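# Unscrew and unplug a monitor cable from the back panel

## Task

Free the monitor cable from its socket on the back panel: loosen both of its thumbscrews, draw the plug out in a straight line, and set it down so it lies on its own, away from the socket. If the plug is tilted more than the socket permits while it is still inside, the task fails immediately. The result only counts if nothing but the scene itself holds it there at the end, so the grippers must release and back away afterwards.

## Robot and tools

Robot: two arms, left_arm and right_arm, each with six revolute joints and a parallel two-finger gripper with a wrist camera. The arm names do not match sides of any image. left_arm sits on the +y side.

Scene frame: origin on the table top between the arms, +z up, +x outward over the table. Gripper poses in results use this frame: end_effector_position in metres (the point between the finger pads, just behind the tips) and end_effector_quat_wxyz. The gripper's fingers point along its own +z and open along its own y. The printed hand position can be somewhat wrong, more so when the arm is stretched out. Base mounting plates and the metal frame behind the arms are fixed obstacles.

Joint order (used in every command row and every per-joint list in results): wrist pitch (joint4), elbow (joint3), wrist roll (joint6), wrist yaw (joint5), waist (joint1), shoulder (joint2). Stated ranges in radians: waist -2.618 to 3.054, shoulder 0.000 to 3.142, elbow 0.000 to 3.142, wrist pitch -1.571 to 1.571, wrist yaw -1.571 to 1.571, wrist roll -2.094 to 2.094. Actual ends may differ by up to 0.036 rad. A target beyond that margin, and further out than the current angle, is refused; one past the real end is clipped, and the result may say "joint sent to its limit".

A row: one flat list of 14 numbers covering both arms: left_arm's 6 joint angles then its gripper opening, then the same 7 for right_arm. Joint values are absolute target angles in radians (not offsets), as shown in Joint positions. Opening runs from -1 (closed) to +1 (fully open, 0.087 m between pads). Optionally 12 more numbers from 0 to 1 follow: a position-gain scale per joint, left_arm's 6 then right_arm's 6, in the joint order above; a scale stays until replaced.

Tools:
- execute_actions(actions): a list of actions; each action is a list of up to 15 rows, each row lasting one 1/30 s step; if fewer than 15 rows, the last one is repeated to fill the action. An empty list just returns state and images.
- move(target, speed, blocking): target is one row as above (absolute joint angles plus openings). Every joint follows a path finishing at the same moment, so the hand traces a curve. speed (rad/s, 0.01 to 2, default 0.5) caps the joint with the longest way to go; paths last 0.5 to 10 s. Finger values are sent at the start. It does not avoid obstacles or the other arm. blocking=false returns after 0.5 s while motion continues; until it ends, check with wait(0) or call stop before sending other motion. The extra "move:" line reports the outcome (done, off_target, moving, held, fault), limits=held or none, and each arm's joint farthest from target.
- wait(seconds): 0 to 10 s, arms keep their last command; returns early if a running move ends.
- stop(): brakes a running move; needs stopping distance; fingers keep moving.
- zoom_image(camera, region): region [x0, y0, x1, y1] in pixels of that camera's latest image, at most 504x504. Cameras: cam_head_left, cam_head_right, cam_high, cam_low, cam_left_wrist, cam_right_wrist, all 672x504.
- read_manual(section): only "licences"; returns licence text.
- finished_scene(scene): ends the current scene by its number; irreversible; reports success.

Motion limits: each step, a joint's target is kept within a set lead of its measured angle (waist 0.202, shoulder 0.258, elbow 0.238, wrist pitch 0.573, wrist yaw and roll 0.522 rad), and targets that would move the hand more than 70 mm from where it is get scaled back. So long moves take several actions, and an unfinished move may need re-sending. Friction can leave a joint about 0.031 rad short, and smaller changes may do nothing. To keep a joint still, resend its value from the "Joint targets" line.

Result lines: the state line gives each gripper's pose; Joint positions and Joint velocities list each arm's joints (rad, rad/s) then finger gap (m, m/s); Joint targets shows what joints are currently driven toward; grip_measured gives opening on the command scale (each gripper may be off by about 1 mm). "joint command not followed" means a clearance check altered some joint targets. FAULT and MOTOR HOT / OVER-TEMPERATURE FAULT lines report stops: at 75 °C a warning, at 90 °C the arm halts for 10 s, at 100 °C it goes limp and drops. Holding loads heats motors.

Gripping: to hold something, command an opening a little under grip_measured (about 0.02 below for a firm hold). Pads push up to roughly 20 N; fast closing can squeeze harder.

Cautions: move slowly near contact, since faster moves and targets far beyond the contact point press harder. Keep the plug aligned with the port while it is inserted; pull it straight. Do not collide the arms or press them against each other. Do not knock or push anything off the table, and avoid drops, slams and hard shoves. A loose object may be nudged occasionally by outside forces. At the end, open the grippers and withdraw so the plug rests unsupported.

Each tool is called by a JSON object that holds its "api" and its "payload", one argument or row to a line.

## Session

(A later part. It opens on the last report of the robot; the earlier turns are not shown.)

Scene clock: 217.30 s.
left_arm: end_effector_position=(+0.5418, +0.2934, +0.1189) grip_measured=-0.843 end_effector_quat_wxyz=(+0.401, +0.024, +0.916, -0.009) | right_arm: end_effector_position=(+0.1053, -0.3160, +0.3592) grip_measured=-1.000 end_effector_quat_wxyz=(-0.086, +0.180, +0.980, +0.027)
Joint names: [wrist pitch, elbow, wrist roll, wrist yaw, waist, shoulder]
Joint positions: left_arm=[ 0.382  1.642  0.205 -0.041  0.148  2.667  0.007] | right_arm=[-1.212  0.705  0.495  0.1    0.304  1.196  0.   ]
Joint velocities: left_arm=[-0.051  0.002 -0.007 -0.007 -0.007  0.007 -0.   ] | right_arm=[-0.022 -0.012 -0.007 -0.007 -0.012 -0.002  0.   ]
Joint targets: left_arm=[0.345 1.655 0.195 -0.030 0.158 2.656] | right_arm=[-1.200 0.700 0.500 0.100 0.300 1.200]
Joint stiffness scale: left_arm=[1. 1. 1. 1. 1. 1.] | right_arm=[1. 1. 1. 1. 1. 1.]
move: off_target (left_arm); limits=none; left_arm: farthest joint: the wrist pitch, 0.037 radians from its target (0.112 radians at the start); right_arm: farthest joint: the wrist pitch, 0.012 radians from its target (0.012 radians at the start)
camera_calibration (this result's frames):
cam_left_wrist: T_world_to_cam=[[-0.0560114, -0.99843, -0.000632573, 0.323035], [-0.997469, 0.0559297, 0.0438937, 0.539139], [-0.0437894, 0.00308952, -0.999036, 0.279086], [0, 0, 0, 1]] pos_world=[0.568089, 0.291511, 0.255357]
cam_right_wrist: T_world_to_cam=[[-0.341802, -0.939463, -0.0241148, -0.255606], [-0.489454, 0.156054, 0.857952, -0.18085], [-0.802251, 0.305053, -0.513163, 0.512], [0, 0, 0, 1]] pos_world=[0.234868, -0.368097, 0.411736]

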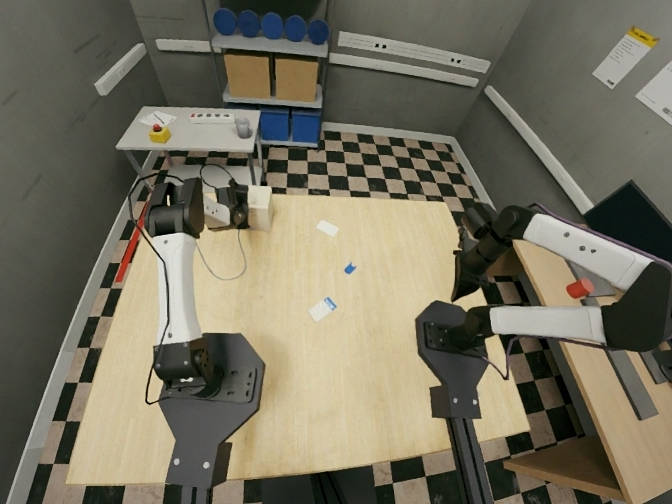

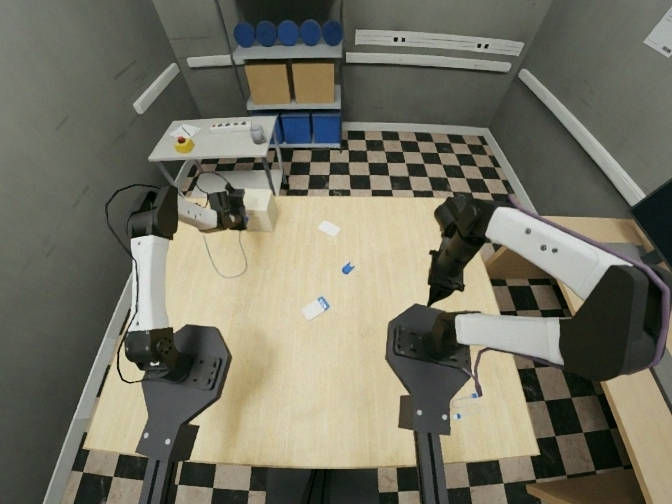

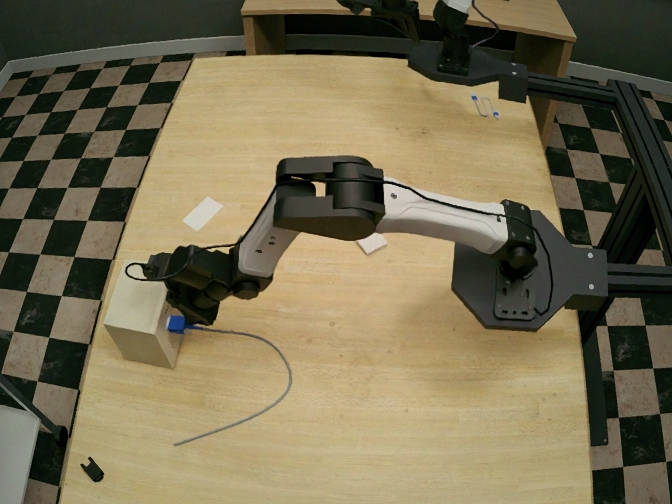

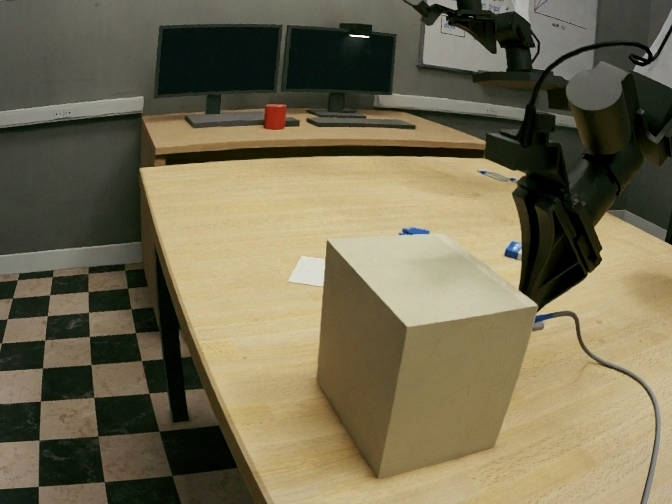

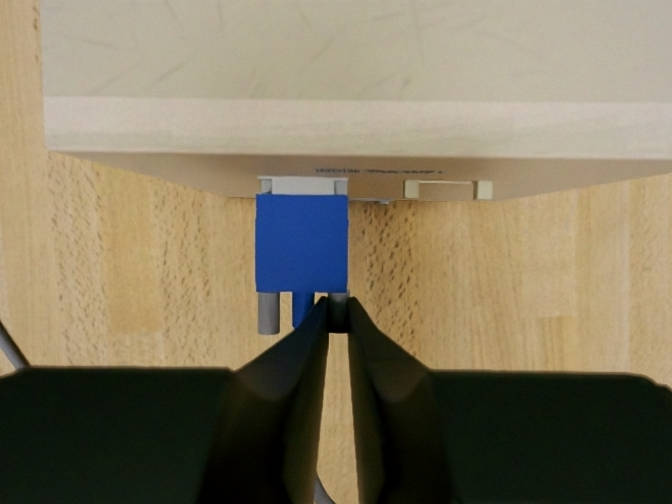

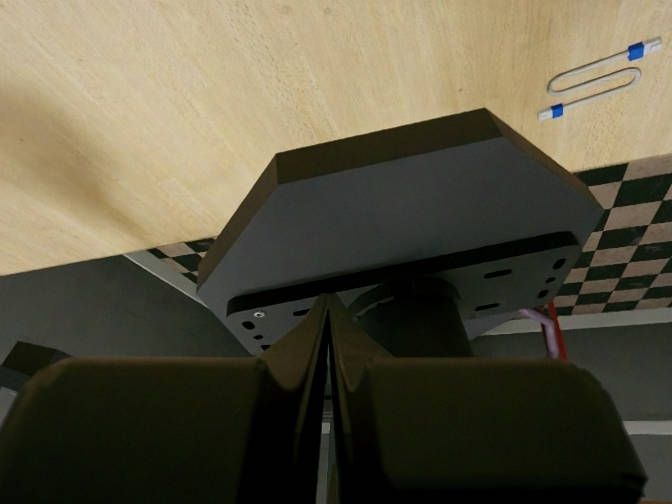

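{"api": "execute_actions", "payload": {
  "actions": [
    [[0.375,1.64,0.205,-0.041,0.15,2.667,-1,-1.2,0.7,0.5,0.1,0.3,1.2,-1],[0.375,1.63,0.205,-0.041,0.15,2.667,-0.81,-1.2,0.7,0.5,0.1,0.3,1.2,-1],[0.375,1.625,0.205,-0.041,0.15,2.662,-0.81,-1.2,0.7,0.5,0.1,0.3,1.2,-1],[0.375,1.622,0.205,-0.041,0.15,2.66,-0.81,-1.2,0.7,0.5,0.1,0.3,1.2,-1],[0.375,1.615,0.205,-0.041,0.15,2.656,-0.81,-1.2,0.7,0.5,0.1,0.3,1.2,-1],[0.375,1.608,0.205,-0.041,0.15,2.652,-0.81,-1.2,0.7,0.5,0.1,0.3,1.2,-1],[0.375,1.601,0.205,-0.041,0.15,2.648,-0.81,-1.2,0.7,0.5,0.1,0.3,1.2,-1],[0.375,1.594,0.205,-0.041,0.15,2.644,-0.81,-1.2,0.7,0.5,0.1,0.3,1.2,-1],[0.375,1.587,0.205,-0.041,0.15,2.64,-0.81,-1.2,0.7,0.5,0.1,0.3,1.2,-1],[0.375,1.58,0.205,-0.041,0.15,2.636,-0.81,-1.2,0.7,0.5,0.1,0.3,1.2,-1],[0.375,1.573,0.205,-0.041,0.15,2.632,-0.81,-1.2,0.7,0.5,0.1,0.3,1.2,-1],[0.375,1.566,0.205,-0.041,0.15,2.628,-0.81,-1.2,0.7,0.5,0.1,0.3,1.2,-1],[0.375,1.559,0.205,-0.041,0.15,2.624,-0.81,-1.2,0.7,0.5,0.1,0.3,1.2,-1],[0.375,1.552,0.205,-0.041,0.15,2.62,-0.81,-1.2,0.7,0.5,0.1,0.3,1.2,-1],[0.375,1.545,0.205,-0.041,0.15,2.616,-0.81,-1.2,0.7,0.5,0.1,0.3,1.2,-1]],
    [[0.375,1.545,0.205,-0.041,0.15,2.616,-0.9,-1.2,0.7,0.5,0.1,0.3,1.2,-1],[0.375,1.545,0.205,-0.041,0.15,2.616,-0.9,-1.2,0.7,0.5,0.1,0.3,1.2,-1],[0.375,1.545,0.205,-0.041,0.15,2.616,-0.9,-1.2,0.7,0.5,0.1,0.3,1.2,-1],[0.375,1.54,0.205,-0.041,0.15,2.608,-0.9,-1.2,0.7,0.5,0.1,0.3,1.2,-1],[0.375,1.535,0.205,-0.041,0.15,2.60,-0.9,-1.2,0.7,0.5,0.1,0.3,1.2,-1],[0.375,1.53,0.205,-0.041,0.15,2.592,-0.9,-1.2,0.7,0.5,0.1,0.3,1.2,-1],[0.375,1.525,0.205,-0.041,0.15,2.584,-0.9,-1.2,0.7,0.5,0.1,0.3,1.2,-1],[0.375,1.52,0.205,-0.041,0.15,2.576,-0.9,-1.2,0.7,0.5,0.1,0.3,1.2,-1],[0.375,1.515,0.205,-0.041,0.15,2.568,-0.9,-1.2,0.7,0.5,0.1,0.3,1.2,-1],[0.375,1.51,0.205,-0.041,0.15,2.56,-0.9,-1.2,0.7,0.5,0.1,0.3,1.2,-1]]
  ]
}}

{"api": "move", "payload": {
  "target": [0.324,1.635,0.24,-0.012,0.182,2.626,-0.1,-1.2,0.7,0.5,0.1,0.3,1.2,-1],
  "speed": 0.15
}}

Scene clock: 219.70 s.
left_arm: end_effector_position=(+0.5276, +0.2970, +0.1416) grip_measured=-0.900 end_effector_quat_wxyz=(+0.398, +0.024, +0.917, -0.009) | right_arm: end_effector_position=(+0.1053, -0.3160, +0.3592) grip_measured=-1.000 end_effector_quat_wxyz=(-0.086, +0.180, +0.980, +0.027)
Joint names: [wrist pitch, elbow, wrist roll, wrist yaw, waist, shoulder]
Joint positions: left_arm=[ 0.383  1.53   0.205 -0.043  0.148  2.562  0.004] | right_arm=[-1.212  0.705  0.495  0.1    0.304  1.196  0.   ]
Joint velocities: left_arm=[ 0.037  0.012 -0.051 -0.007  0.012 -0.056 -0.   ] | right_arm=[-0.081  0.007 -0.022 -0.051  0.017  0.007  0.   ]
Joint targets: left_arm=[0.375 1.510 0.205 -0.041 0.150 2.560] | right_arm=[-1.200 0.700 0.500 0.100 0.300 1.200]
Joint stiffness scale: left_arm=[1. 1. 1. 1. 1. 1.] | right_arm=[1. 1. 1. 1. 1. 1.]
camera_calibration (this result's frames):
cam_left_wrist: T_world_to_cam=[[-0.0554502, -0.998461, -0.000937014, 0.325526], [-0.997203, 0.0553332, 0.0502451, 0.522954], [-0.0501159, 0.0037205, -0.998736, 0.304244], [0, 0, 0, 1]] pos_world=[0.554789, 0.294956, 0.277889]
cam_right_wrist: T_world_to_cam=[[-0.341802, -0.939463, -0.0241148, -0.255606], [-0.489454, 0.156054, 0.857952, -0.18085], [-0.802251, 0.305053, -0.513163, 0.512], [0, 0, 0, 1]] pos_world=[0.234868, -0.368097, 0.411736]

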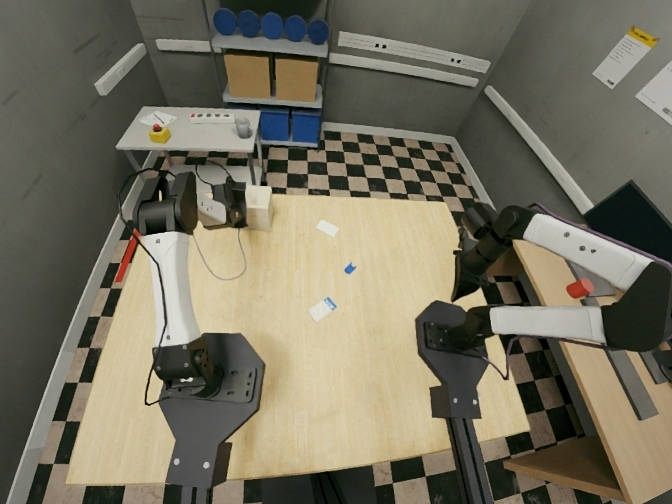

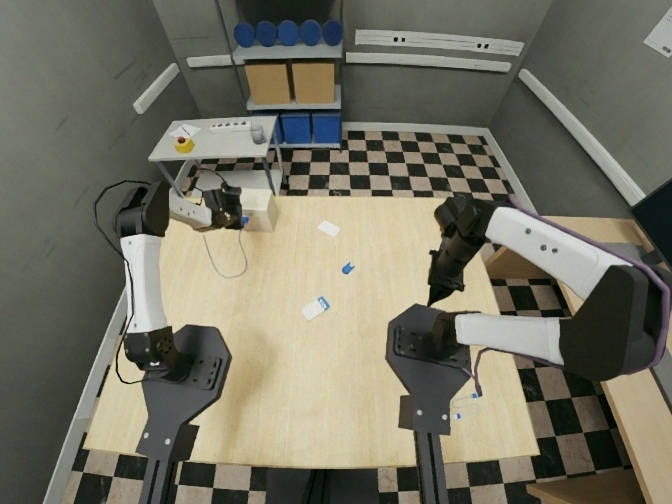

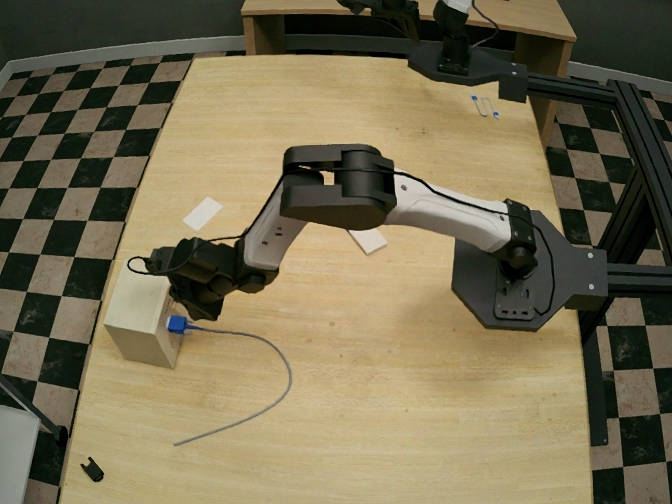

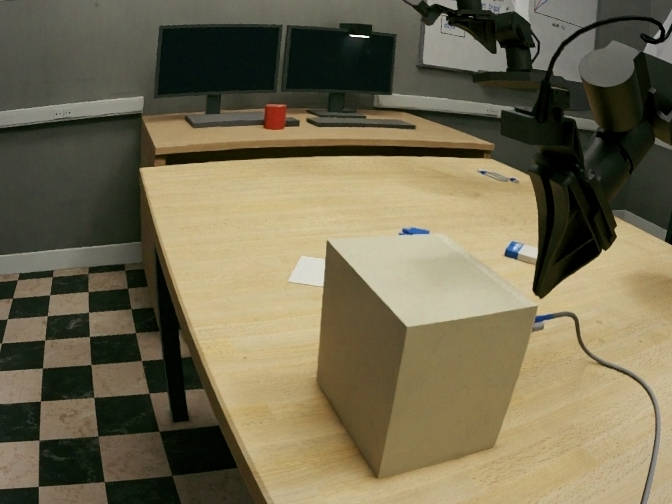

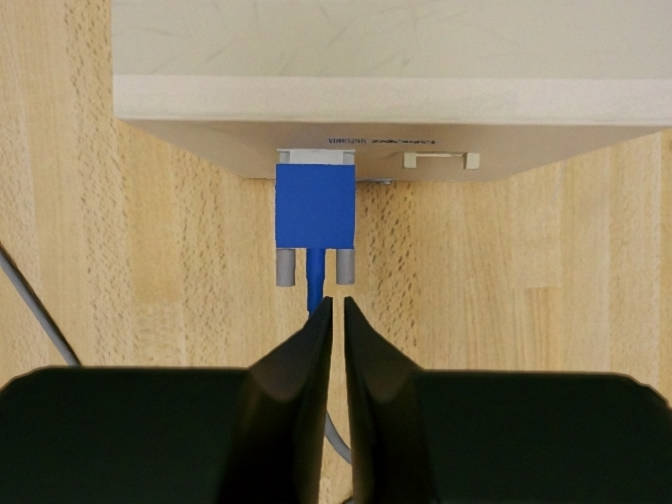

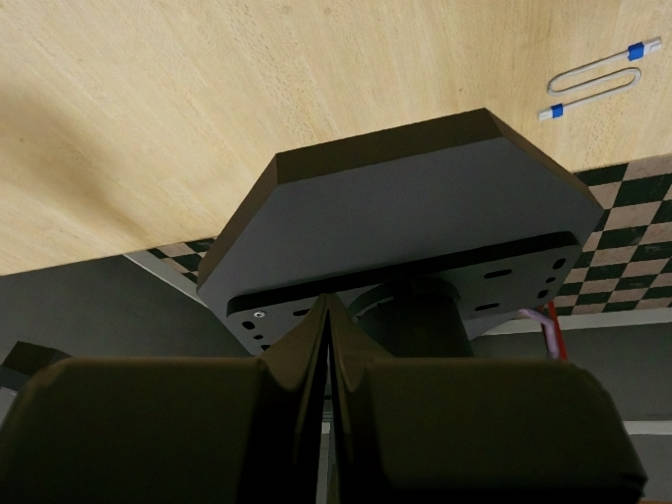

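Scene clock: 220.83 s.
left_arm: end_effector_position=(+0.5419, +0.3101, +0.1373) grip_measured=-0.100 end_effector_quat_wxyz=(+0.401, +0.030, +0.915, -0.005) | right_arm: end_effector_position=(+0.1053, -0.3160, +0.3592) grip_measured=-1.000 end_effector_quat_wxyz=(-0.086, +0.180, +0.980, +0.027)
Joint names: [wrist pitch, elbow, wrist roll, wrist yaw, waist, shoulder]
Joint positions: left_arm=[ 0.344  1.62   0.234 -0.023  0.173  2.607  0.039] | right_arm=[-1.212  0.705  0.495  0.1    0.304  1.196  0.   ]
Joint velocities: left_arm=[ 0.022  0.007 -0.022  0.007 -0.017 -0.007 -0.001] | right_arm=[-0.051 -0.017 -0.022 -0.022  0.002  0.007  0.   ]
Joint targets: left_arm=[0.324 1.635 0.240 -0.012 0.182 2.626] | right_arm=[-1.200 0.700 0.500 0.100 0.300 1.200]
Joint stiffness scale: left_arm=[1. 1. 1. 1. 1. 1.] | right_arm=[1. 1. 1. 1. 1. 1.]
move: done; limits=none; left_arm: farthest joint: the wrist pitch, 0.020 radians from its target (0.059 radians at the start); right_arm: farthest joint: the wrist pitch, 0.012 radians from its target (0.012 radians at the start)
camera_calibration (this result's frames):
cam_left_wrist: T_world_to_cam=[[-0.0634124, -0.997916, -0.0119494, 0.345042], [-0.997028, 0.062822, 0.0445924, 0.53509], [-0.0437488, 0.0147416, -0.998934, 0.293681], [0, 0, 0, 1]] pos_world=[0.568227, 0.306378, 0.27363]
cam_right_wrist: T_world_to_cam=[[-0.341802, -0.939463, -0.0241148, -0.255606], [-0.489454, 0.156054, 0.857952, -0.18085], [-0.802251, 0.305053, -0.513163, 0.512], [0, 0, 0, 1]] pos_world=[0.234868, -0.368097, 0.411736]

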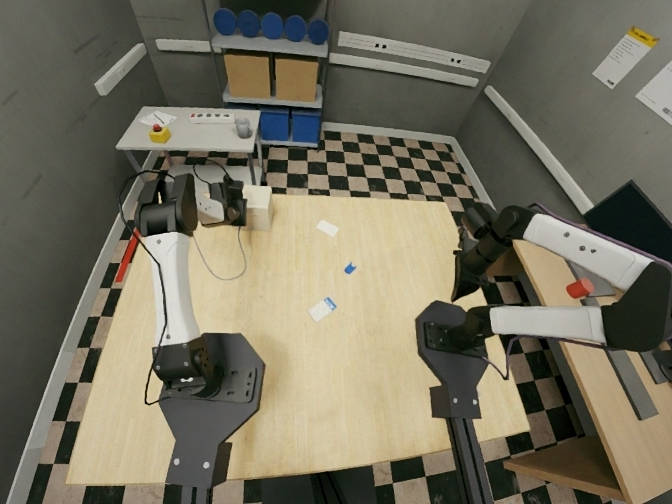

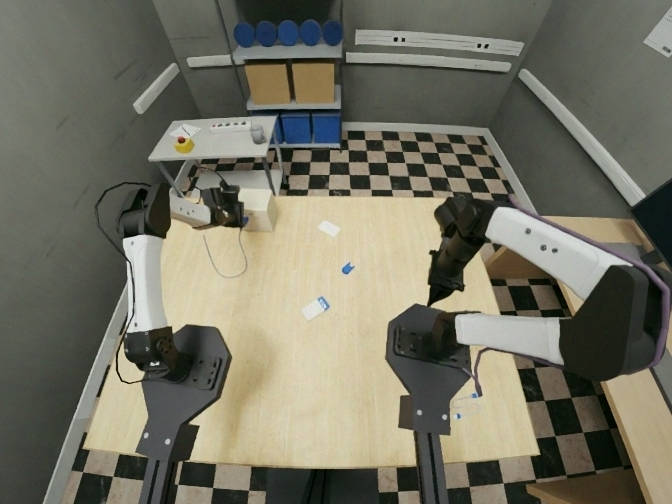

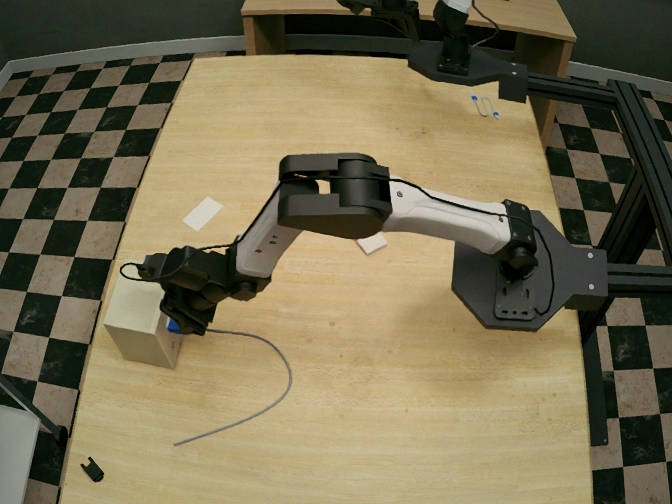

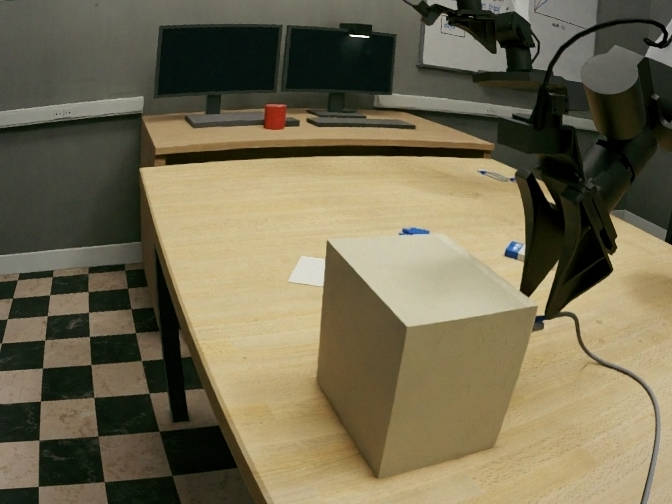

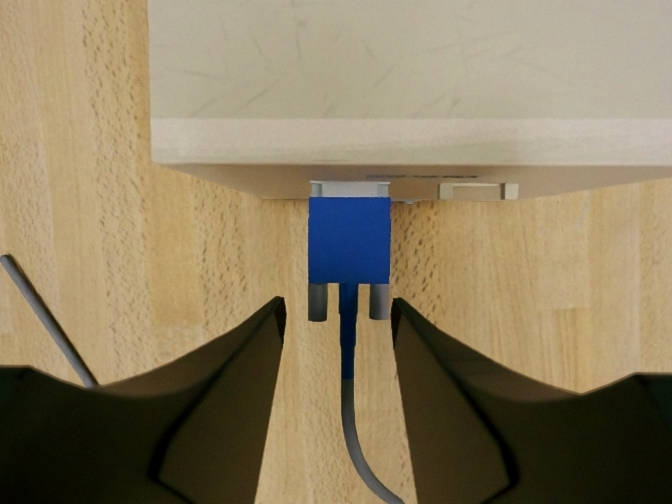

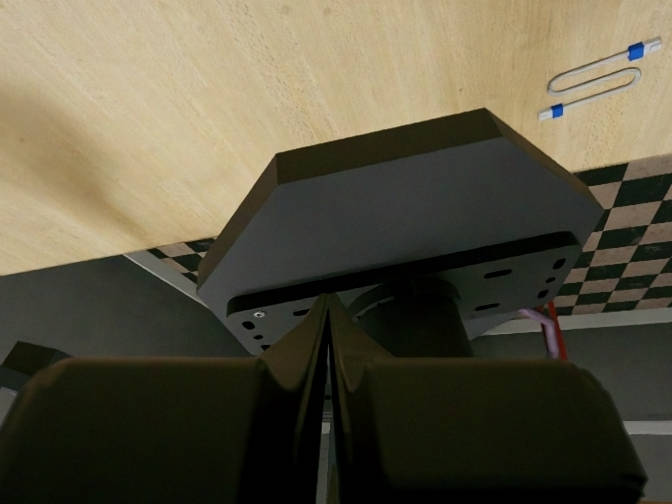

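{"api": "execute_actions", "payload": {
  "actions": []
}}

Scene clock: 222.57 s.
left_arm: end_effector_position=(+0.5418, +0.3100, +0.1371) grip_measured=-0.100 end_effector_quat_wxyz=(+0.401, +0.030, +0.916, -0.005) | right_arm: end_effector_position=(+0.1053, -0.3160, +0.3592) grip_measured=-1.000 end_effector_quat_wxyz=(-0.086, +0.180, +0.980, +0.027)
Joint names: [wrist pitch, elbow, wrist roll, wrist yaw, waist, shoulder]
Joint positions: left_arm=[ 0.343  1.62   0.234 -0.023  0.173  2.607  0.039] | right_arm=[-1.212  0.705  0.495  0.1    0.304  1.196  0.   ]
Joint velocities: left_arm=[-0.022 -0.002  0.007  0.051  0.017 -0.007  0.   ] | right_arm=[-0.022  0.002 -0.051  0.007 -0.007  0.007  0.   ]
Joint targets: left_arm=[0.324 1.635 0.240 -0.012 0.182 2.626] | right_arm=[-1.200 0.700 0.500 0.100 0.300 1.200]
Joint stiffness scale: left_arm=[1. 1. 1. 1. 1. 1.] | right_arm=[1. 1. 1. 1. 1. 1.]
camera_calibration (this result's frames):
cam_left_wrist: T_world_to_cam=[[-0.0640824, -0.997874, -0.0118681, 0.345288], [-0.996956, 0.0634853, 0.0452548, 0.534624], [-0.0444051, 0.014732, -0.998905, 0.293923], [0, 0, 0, 1]] pos_world=[0.568176, 0.306283, 0.273505]
cam_right_wrist: T_world_to_cam=[[-0.341802, -0.939463, -0.0241148, -0.255606], [-0.489454, 0.156054, 0.857952, -0.18085], [-0.802251, 0.305053, -0.513163, 0.512], [0, 0, 0, 1]] pos_world=[0.234868, -0.368097, 0.411736]

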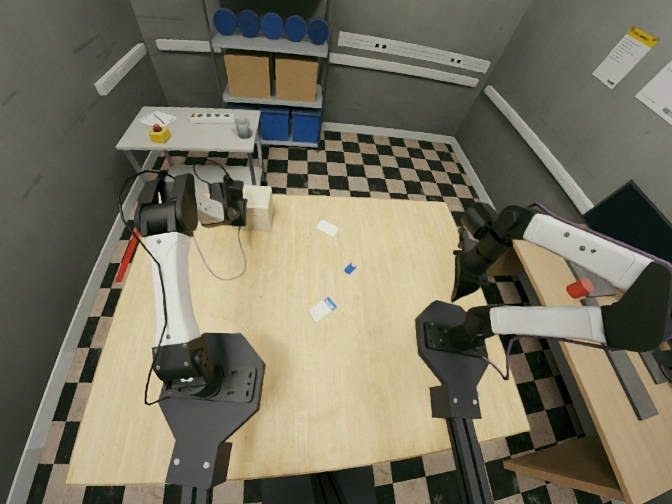

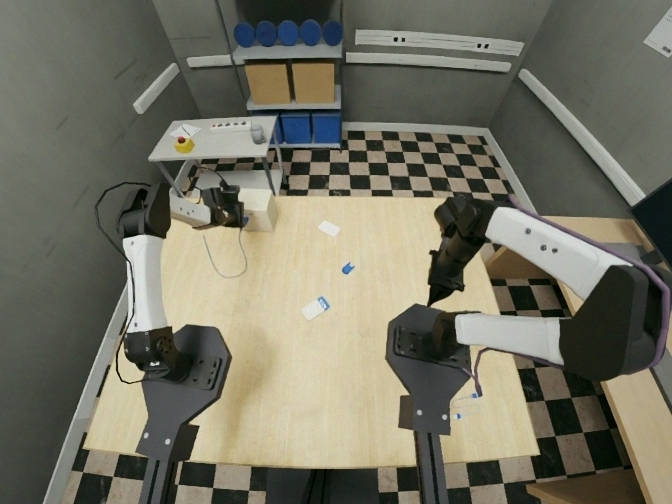

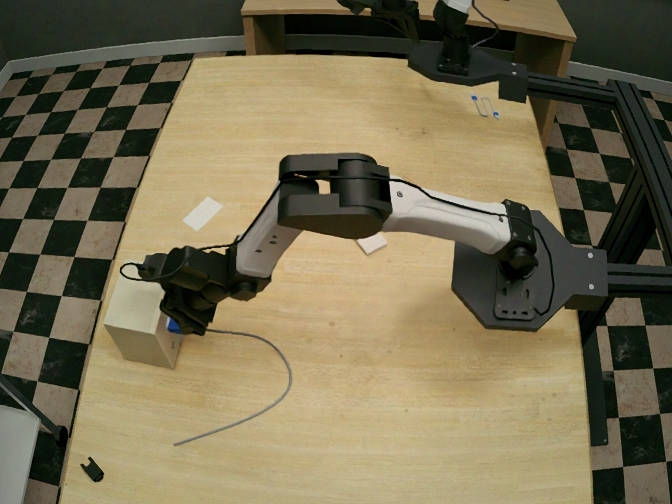

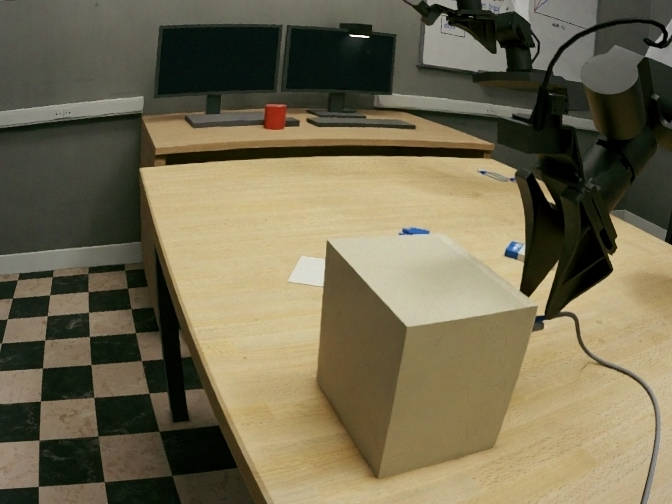

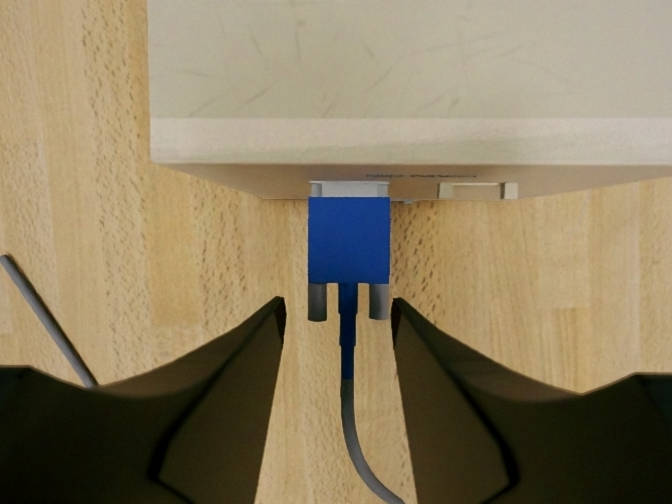

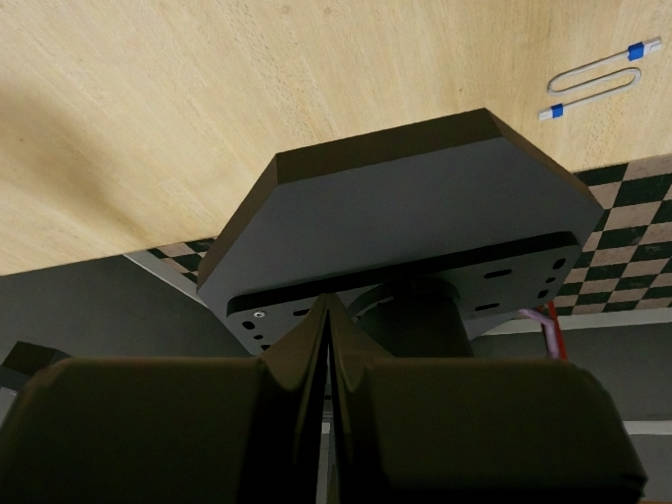

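{"api": "execute_actions", "payload": {
  "actions": [
    [[0.345,1.638,0.235,-0.012,0.175,2.632,-0.1,-1.2,0.7,0.5,0.1,0.3,1.2,-1],[0.345,1.642,0.235,-0.012,0.172,2.637,-0.1,-1.2,0.7,0.5,0.1,0.3,1.2,-1],[0.345,1.646,0.235,-0.012,0.170,2.642,-0.1,-1.2,0.7,0.5,0.1,0.3,1.2,-1],[0.345,1.650,0.235,-0.012,0.168,2.647,-0.1,-1.2,0.7,0.5,0.1,0.3,1.2,-1],[0.345,1.654,0.235,-0.012,0.168,2.652,-0.1,-1.2,0.7,0.5,0.1,0.3,1.2,-1],[0.345,1.658,0.235,-0.012,0.168,2.657,-0.1,-1.2,0.7,0.5,0.1,0.3,1.2,-1],[0.345,1.662,0.235,-0.012,0.168,2.662,-0.1,-1.2,0.7,0.5,0.1,0.3,1.2,-1],[0.345,1.666,0.235,-0.012,0.168,2.667,-0.1,-1.2,0.7,0.5,0.1,0.3,1.2,-1],[0.345,1.670,0.235,-0.012,0.168,2.672,-0.1,-1.2,0.7,0.5,0.1,0.3,1.2,-1],[0.345,1.675,0.235,-0.012,0.168,2.678,-0.1,-1.2,0.7,0.5,0.1,0.3,1.2,-1],[0.345,1.675,0.235,-0.012,0.168,2.678,-0.14,-1.2,0.7,0.5,0.1,0.3,1.2,-1],[0.345,1.675,0.235,0.0,0.164,2.678,-0.18,-1.2,0.7,0.5,0.1,0.3,1.2,-1],[0.345,1.675,0.235,0.015,0.160,2.678,-0.18,-1.2,0.7,0.5,0.1,0.3,1.2,-1],[0.345,1.675,0.235,0.03,0.156,2.678,-0.18,-1.2,0.7,0.5,0.1,0.3,1.2,-1],[0.345,1.675,0.235,0.04,0.153,2.678,-0.18,-1.2,0.7,0.5,0.1,0.3,1.2,-1]],
    [[0.345,1.675,0.235,0.04,0.153,2.678,-0.18,-1.2,0.7,0.5,0.1,0.3,1.2,-1],[0.345,1.675,0.235,0.04,0.153,2.678,-0.18,-1.2,0.7,0.5,0.1,0.3,1.2,-1],[0.345,1.675,0.235,0.04,0.153,2.683,-0.18,-1.2,0.7,0.5,0.1,0.3,1.2,-1],[0.345,1.679,0.235,0.04,0.153,2.688,-0.18,-1.2,0.7,0.5,0.1,0.3,1.2,-1],[0.345,1.683,0.235,0.04,0.153,2.693,-0.18,-1.2,0.7,0.5,0.1,0.3,1.2,-1],[0.345,1.687,0.235,0.04,0.153,2.698,-0.18,-1.2,0.7,0.5,0.1,0.3,1.2,-1],[0.345,1.691,0.235,0.04,0.153,2.703,-0.18,-1.2,0.7,0.5,0.1,0.3,1.2,-1],[0.345,1.695,0.235,0.04,0.153,2.708,-0.18,-1.2,0.7,0.5,0.1,0.3,1.2,-1],[0.345,1.699,0.235,0.04,0.153,2.713,-0.18,-1.2,0.7,0.5,0.1,0.3,1.2,-1],[0.345,1.703,0.235,0.04,0.153,2.718,-0.18,-1.2,0.7,0.5,0.1,0.3,1.2,-1],[0.345,1.707,0.235,0.04,0.153,2.723,-0.18,-1.2,0.7,0.5,0.1,0.3,1.2,-1],[0.345,1.711,0.235,0.04,0.153,2.728,-0.18,-1.2,0.7,0.5,0.1,0.3,1.2,-1],[0.345,1.713,0.235,0.04,0.153,2.733,-0.18,-1.2,0.7,0.5,0.1,0.3,1.2,-1]],
    [[0.345,1.70,0.235,0.03,0.157,2.715,-0.18,-1.2,0.7,0.5,0.1,0.3,1.2,-1],[0.345,1.70,0.235,0.015,0.162,2.715,-0.18,-1.2,0.7,0.5,0.1,0.3,1.2,-1],[0.345,1.70,0.235,0.0,0.167,2.715,-0.18,-1.2,0.7,0.5,0.1,0.3,1.2,-1],[0.345,1.70,0.235,-0.015,0.172,2.715,-0.18,-1.2,0.7,0.5,0.1,0.3,1.2,-1],[0.345,1.70,0.235,-0.03,0.177,2.715,-0.18,-1.2,0.7,0.5,0.1,0.3,1.2,-1],[0.345,1.70,0.235,-0.045,0.182,2.715,-0.18,-1.2,0.7,0.5,0.1,0.3,1.2,-1],[0.345,1.70,0.235,-0.06,0.187,2.715,-0.18,-1.2,0.7,0.5,0.1,0.3,1.2,-1],[0.345,1.70,0.235,-0.07,0.191,2.715,-0.18,-1.2,0.7,0.5,0.1,0.3,1.2,-1],[0.345,1.70,0.235,-0.08,0.195,2.715,-0.18,-1.2,0.7,0.5,0.1,0.3,1.2,-1]]
  ]
}}

{"api": "execute_actions", "payload": {
  "actions": [
    [[0.345,1.69,0.235,-0.08,0.195,2.708,-0.18,-1.2,0.7,0.5,0.1,0.3,1.2,-1],[0.345,1.68,0.235,-0.08,0.195,2.70,-0.18,-1.2,0.7,0.5,0.1,0.3,1.2,-1],[0.345,1.676,0.235,-0.08,0.195,2.695,-0.18,-1.2,0.7,0.5,0.1,0.3,1.2,-1],[0.345,1.672,0.235,-0.08,0.195,2.69,-0.18,-1.2,0.7,0.5,0.1,0.3,1.2,-1],[0.345,1.668,0.235,-0.08,0.196,2.685,-0.18,-1.2,0.7,0.5,0.1,0.3,1.2,-1],[0.345,1.664,0.235,-0.08,0.196,2.68,-0.18,-1.2,0.7,0.5,0.1,0.3,1.2,-1],[0.345,1.66,0.235,-0.08,0.196,2.675,-0.18,-1.2,0.7,0.5,0.1,0.3,1.2,-1],[0.345,1.656,0.235,-0.08,0.196,2.67,-0.18,-1.2,0.7,0.5,0.1,0.3,1.2,-1],[0.345,1.652,0.235,-0.08,0.196,2.665,-0.18,-1.2,0.7,0.5,0.1,0.3,1.2,-1],[0.345,1.648,0.235,-0.08,0.196,2.66,-0.18,-1.2,0.7,0.5,0.1,0.3,1.2,-1],[0.345,1.644,0.235,-0.08,0.196,2.655,-0.18,-1.2,0.7,0.5,0.1,0.3,1.2,-1],[0.345,1.64,0.235,-0.08,0.196,2.65,-0.18,-1.2,0.7,0.5,0.1,0.3,1.2,-1]]
  ]
}}

{"api": "zoom_image", "payload": {
  "camera": "cam_left_wrist",
  "region": [260, 200, 420, 360]
}}

Scene clock: 225.90 s.
left_arm: end_effector_position=(+0.5443, +0.3092, +0.1069) grip_measured=-0.180 end_effector_quat_wxyz=(+0.393, +0.027, +0.919, +0.002) | right_arm: end_effector_position=(+0.1053, -0.3160, +0.3592) grip_measured=-1.000 end_effector_quat_wxyz=(-0.086, +0.180, +0.980, +0.027)
Joint names: [wrist pitch, elbow, wrist roll, wrist yaw, waist, shoulder]
Joint positions: left_arm=[ 0.349  1.699  0.235 -0.04   0.175  2.707  0.036] | right_arm=[-1.212  0.705  0.495  0.1    0.304  1.196  0.   ]
Joint velocities: left_arm=[-0.051 -0.022  0.037  0.007 -0.002 -0.022  0.   ] | right_arm=[ 0.051 -0.002 -0.022 -0.051 -0.022  0.017  0.   ]
Joint targets: left_arm=[0.345 1.700 0.235 -0.080 0.195 2.715] | right_arm=[-1.200 0.700 0.500 0.100 0.300 1.200]
Joint stiffness scale: left_arm=[1. 1. 1. 1. 1. 1.] | right_arm=[1. 1. 1. 1. 1. 1.]
camera_calibration (this result's frames):
cam_left_wrist: T_world_to_cam=[[-0.0533054, -0.998336, -0.0219756, 0.339659], [-0.996635, 0.0518165, 0.0635134, 0.540059], [-0.0622691, 0.0252872, -0.997739, 0.270148], [0, 0, 0, 1]] pos_world=[0.573169, 0.304279, 0.2427]
cam_right_wrist: T_world_to_cam=[[-0.341802, -0.939463, -0.0241148, -0.255606], [-0.489454, 0.156054, 0.857952, -0.18085], [-0.802251, 0.305053, -0.513163, 0.512], [0, 0, 0, 1]] pos_world=[0.234868, -0.368097, 0.411736]

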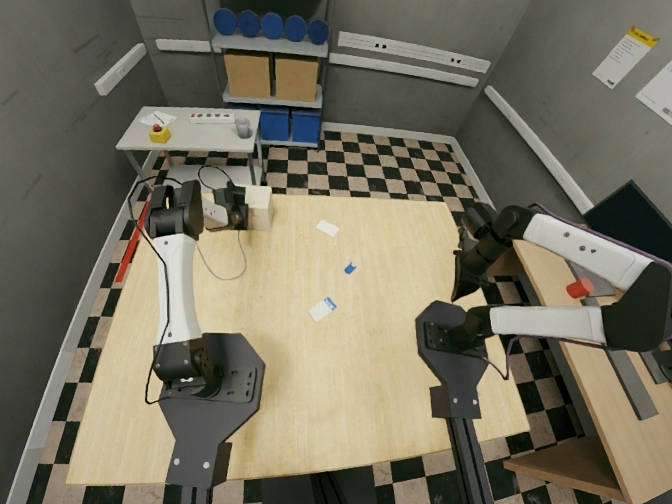

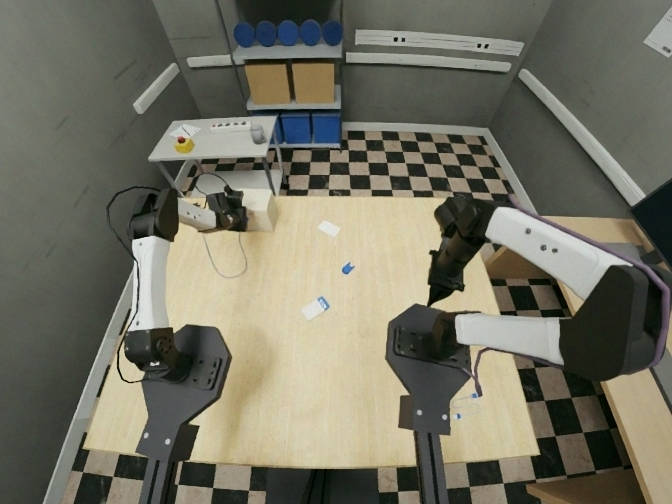

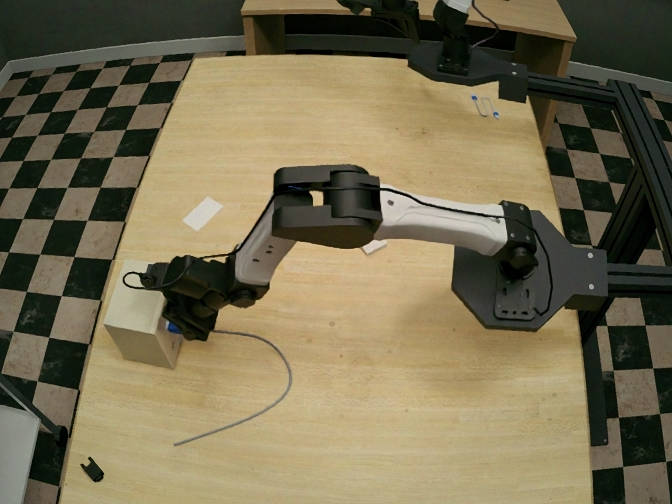

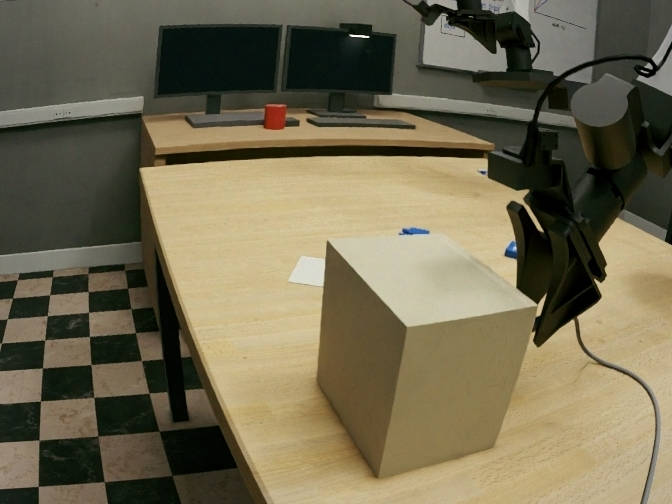

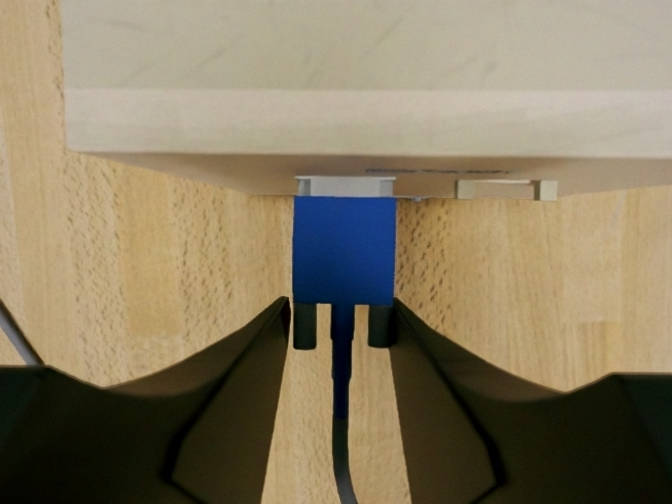

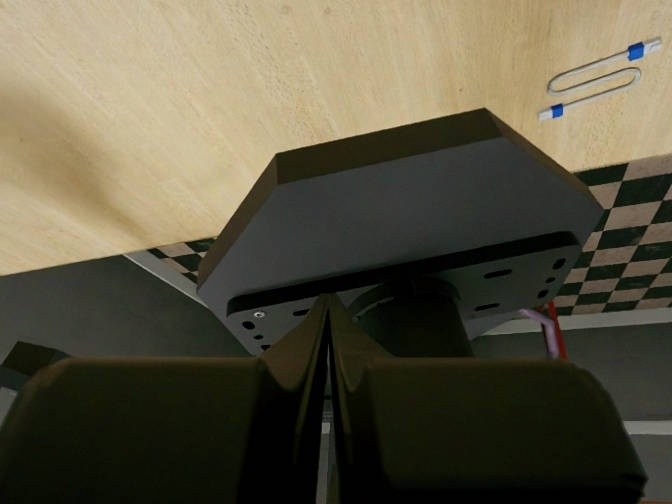

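Scene clock: 226.40 s.
left_arm: end_effector_position=(+0.5382, +0.3099, +0.1143) grip_measured=-0.180 end_effector_quat_wxyz=(+0.389, +0.026, +0.921, +0.000) | right_arm: end_effector_position=(+0.1053, -0.3160, +0.3592) grip_measured=-1.000 end_effector_quat_wxyz=(-0.086, +0.180, +0.980, +0.027)
Joint names: [wrist pitch, elbow, wrist roll, wrist yaw, waist, shoulder]
Joint positions: left_arm=[ 0.346  1.656  0.231 -0.04   0.175  2.668  0.036] | right_arm=[-1.212  0.705  0.495  0.1    0.304  1.196  0.   ]
Joint velocities: left_arm=[ 0.037 -0.007 -0.081 -0.037 -0.002 -0.002 -0.   ] | right_arm=[-0.022  0.017 -0.022  0.022 -0.017  0.002  0.   ]
Joint targets: left_arm=[0.345 1.640 0.235 -0.080 0.196 2.650] | right_arm=[-1.200 0.700 0.500 0.100 0.300 1.200]
Joint stiffness scale: left_arm=[1. 1. 1. 1. 1. 1.] | right_arm=[1. 1. 1. 1. 1. 1.]
camera_calibration (this result's frames):
cam_left_wrist: T_world_to_cam=[[-0.0522612, -0.99846, -0.0186271, 0.339295], [-0.996131, 0.0508016, 0.0717068, 0.532555], [-0.0706501, 0.0223025, -0.997252, 0.282576], [0, 0, 0, 1]] pos_world=[0.56819, 0.305416, 0.249932]
cam_right_wrist: T_world_to_cam=[[-0.341802, -0.939463, -0.0241148, -0.255606], [-0.489454, 0.156054, 0.857952, -0.18085], [-0.802251, 0.305053, -0.513163, 0.512], [0, 0, 0, 1]] pos_world=[0.234868, -0.368097, 0.411736]

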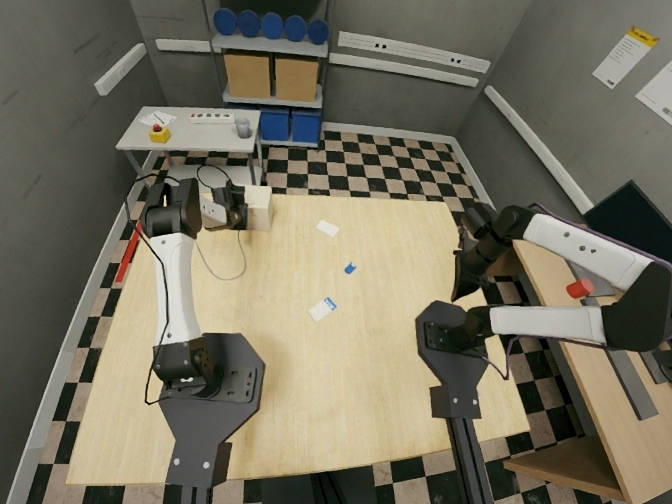

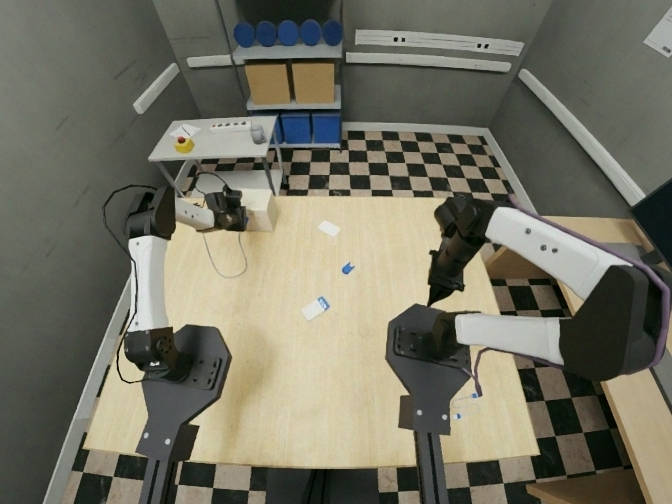

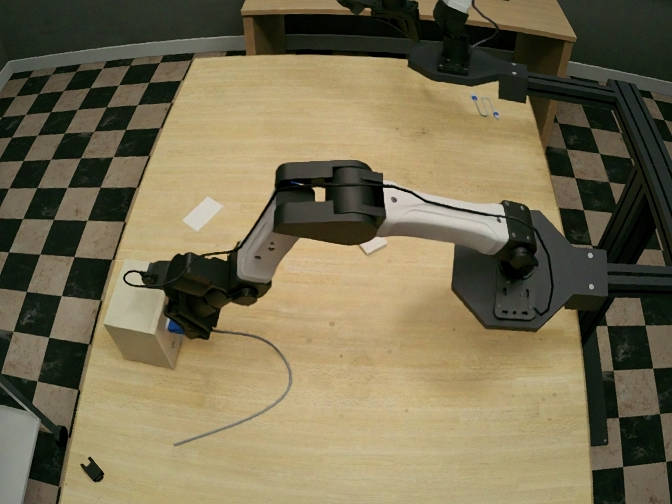

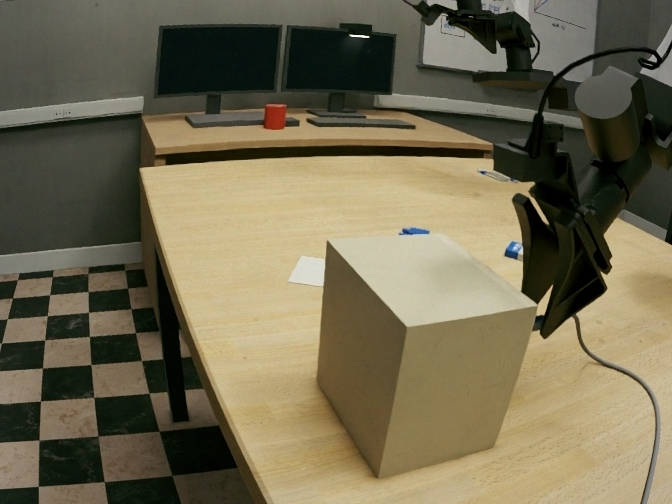

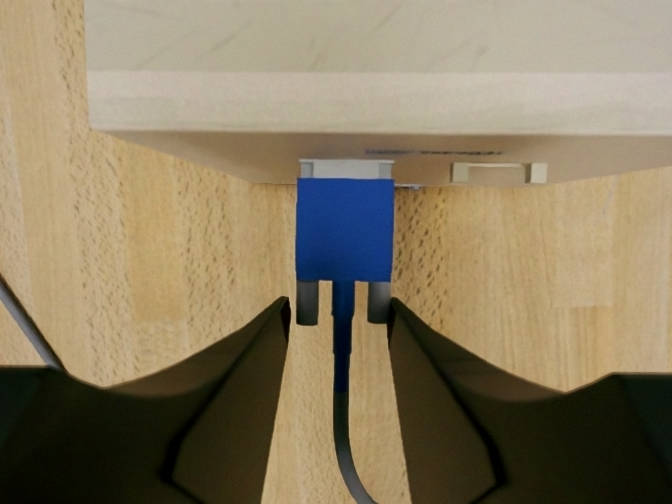

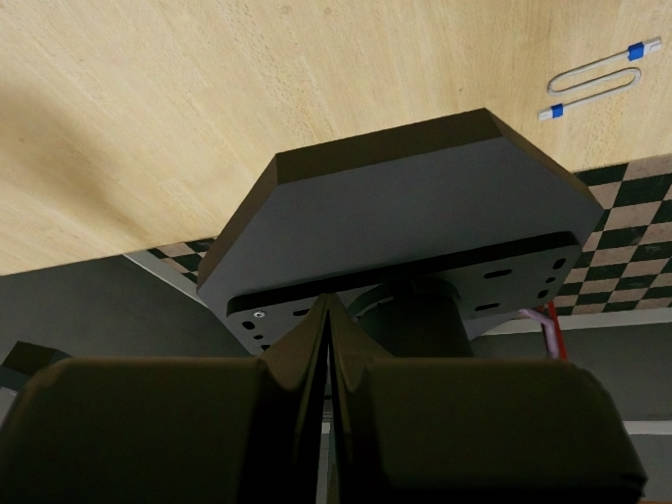

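Region (260, 200, 420, 360) of cam_left_wrist's 672x504 image, scaled by 3.150, with more detail than that image has.

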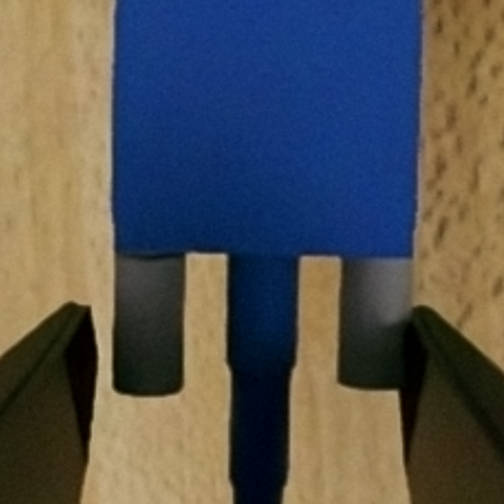

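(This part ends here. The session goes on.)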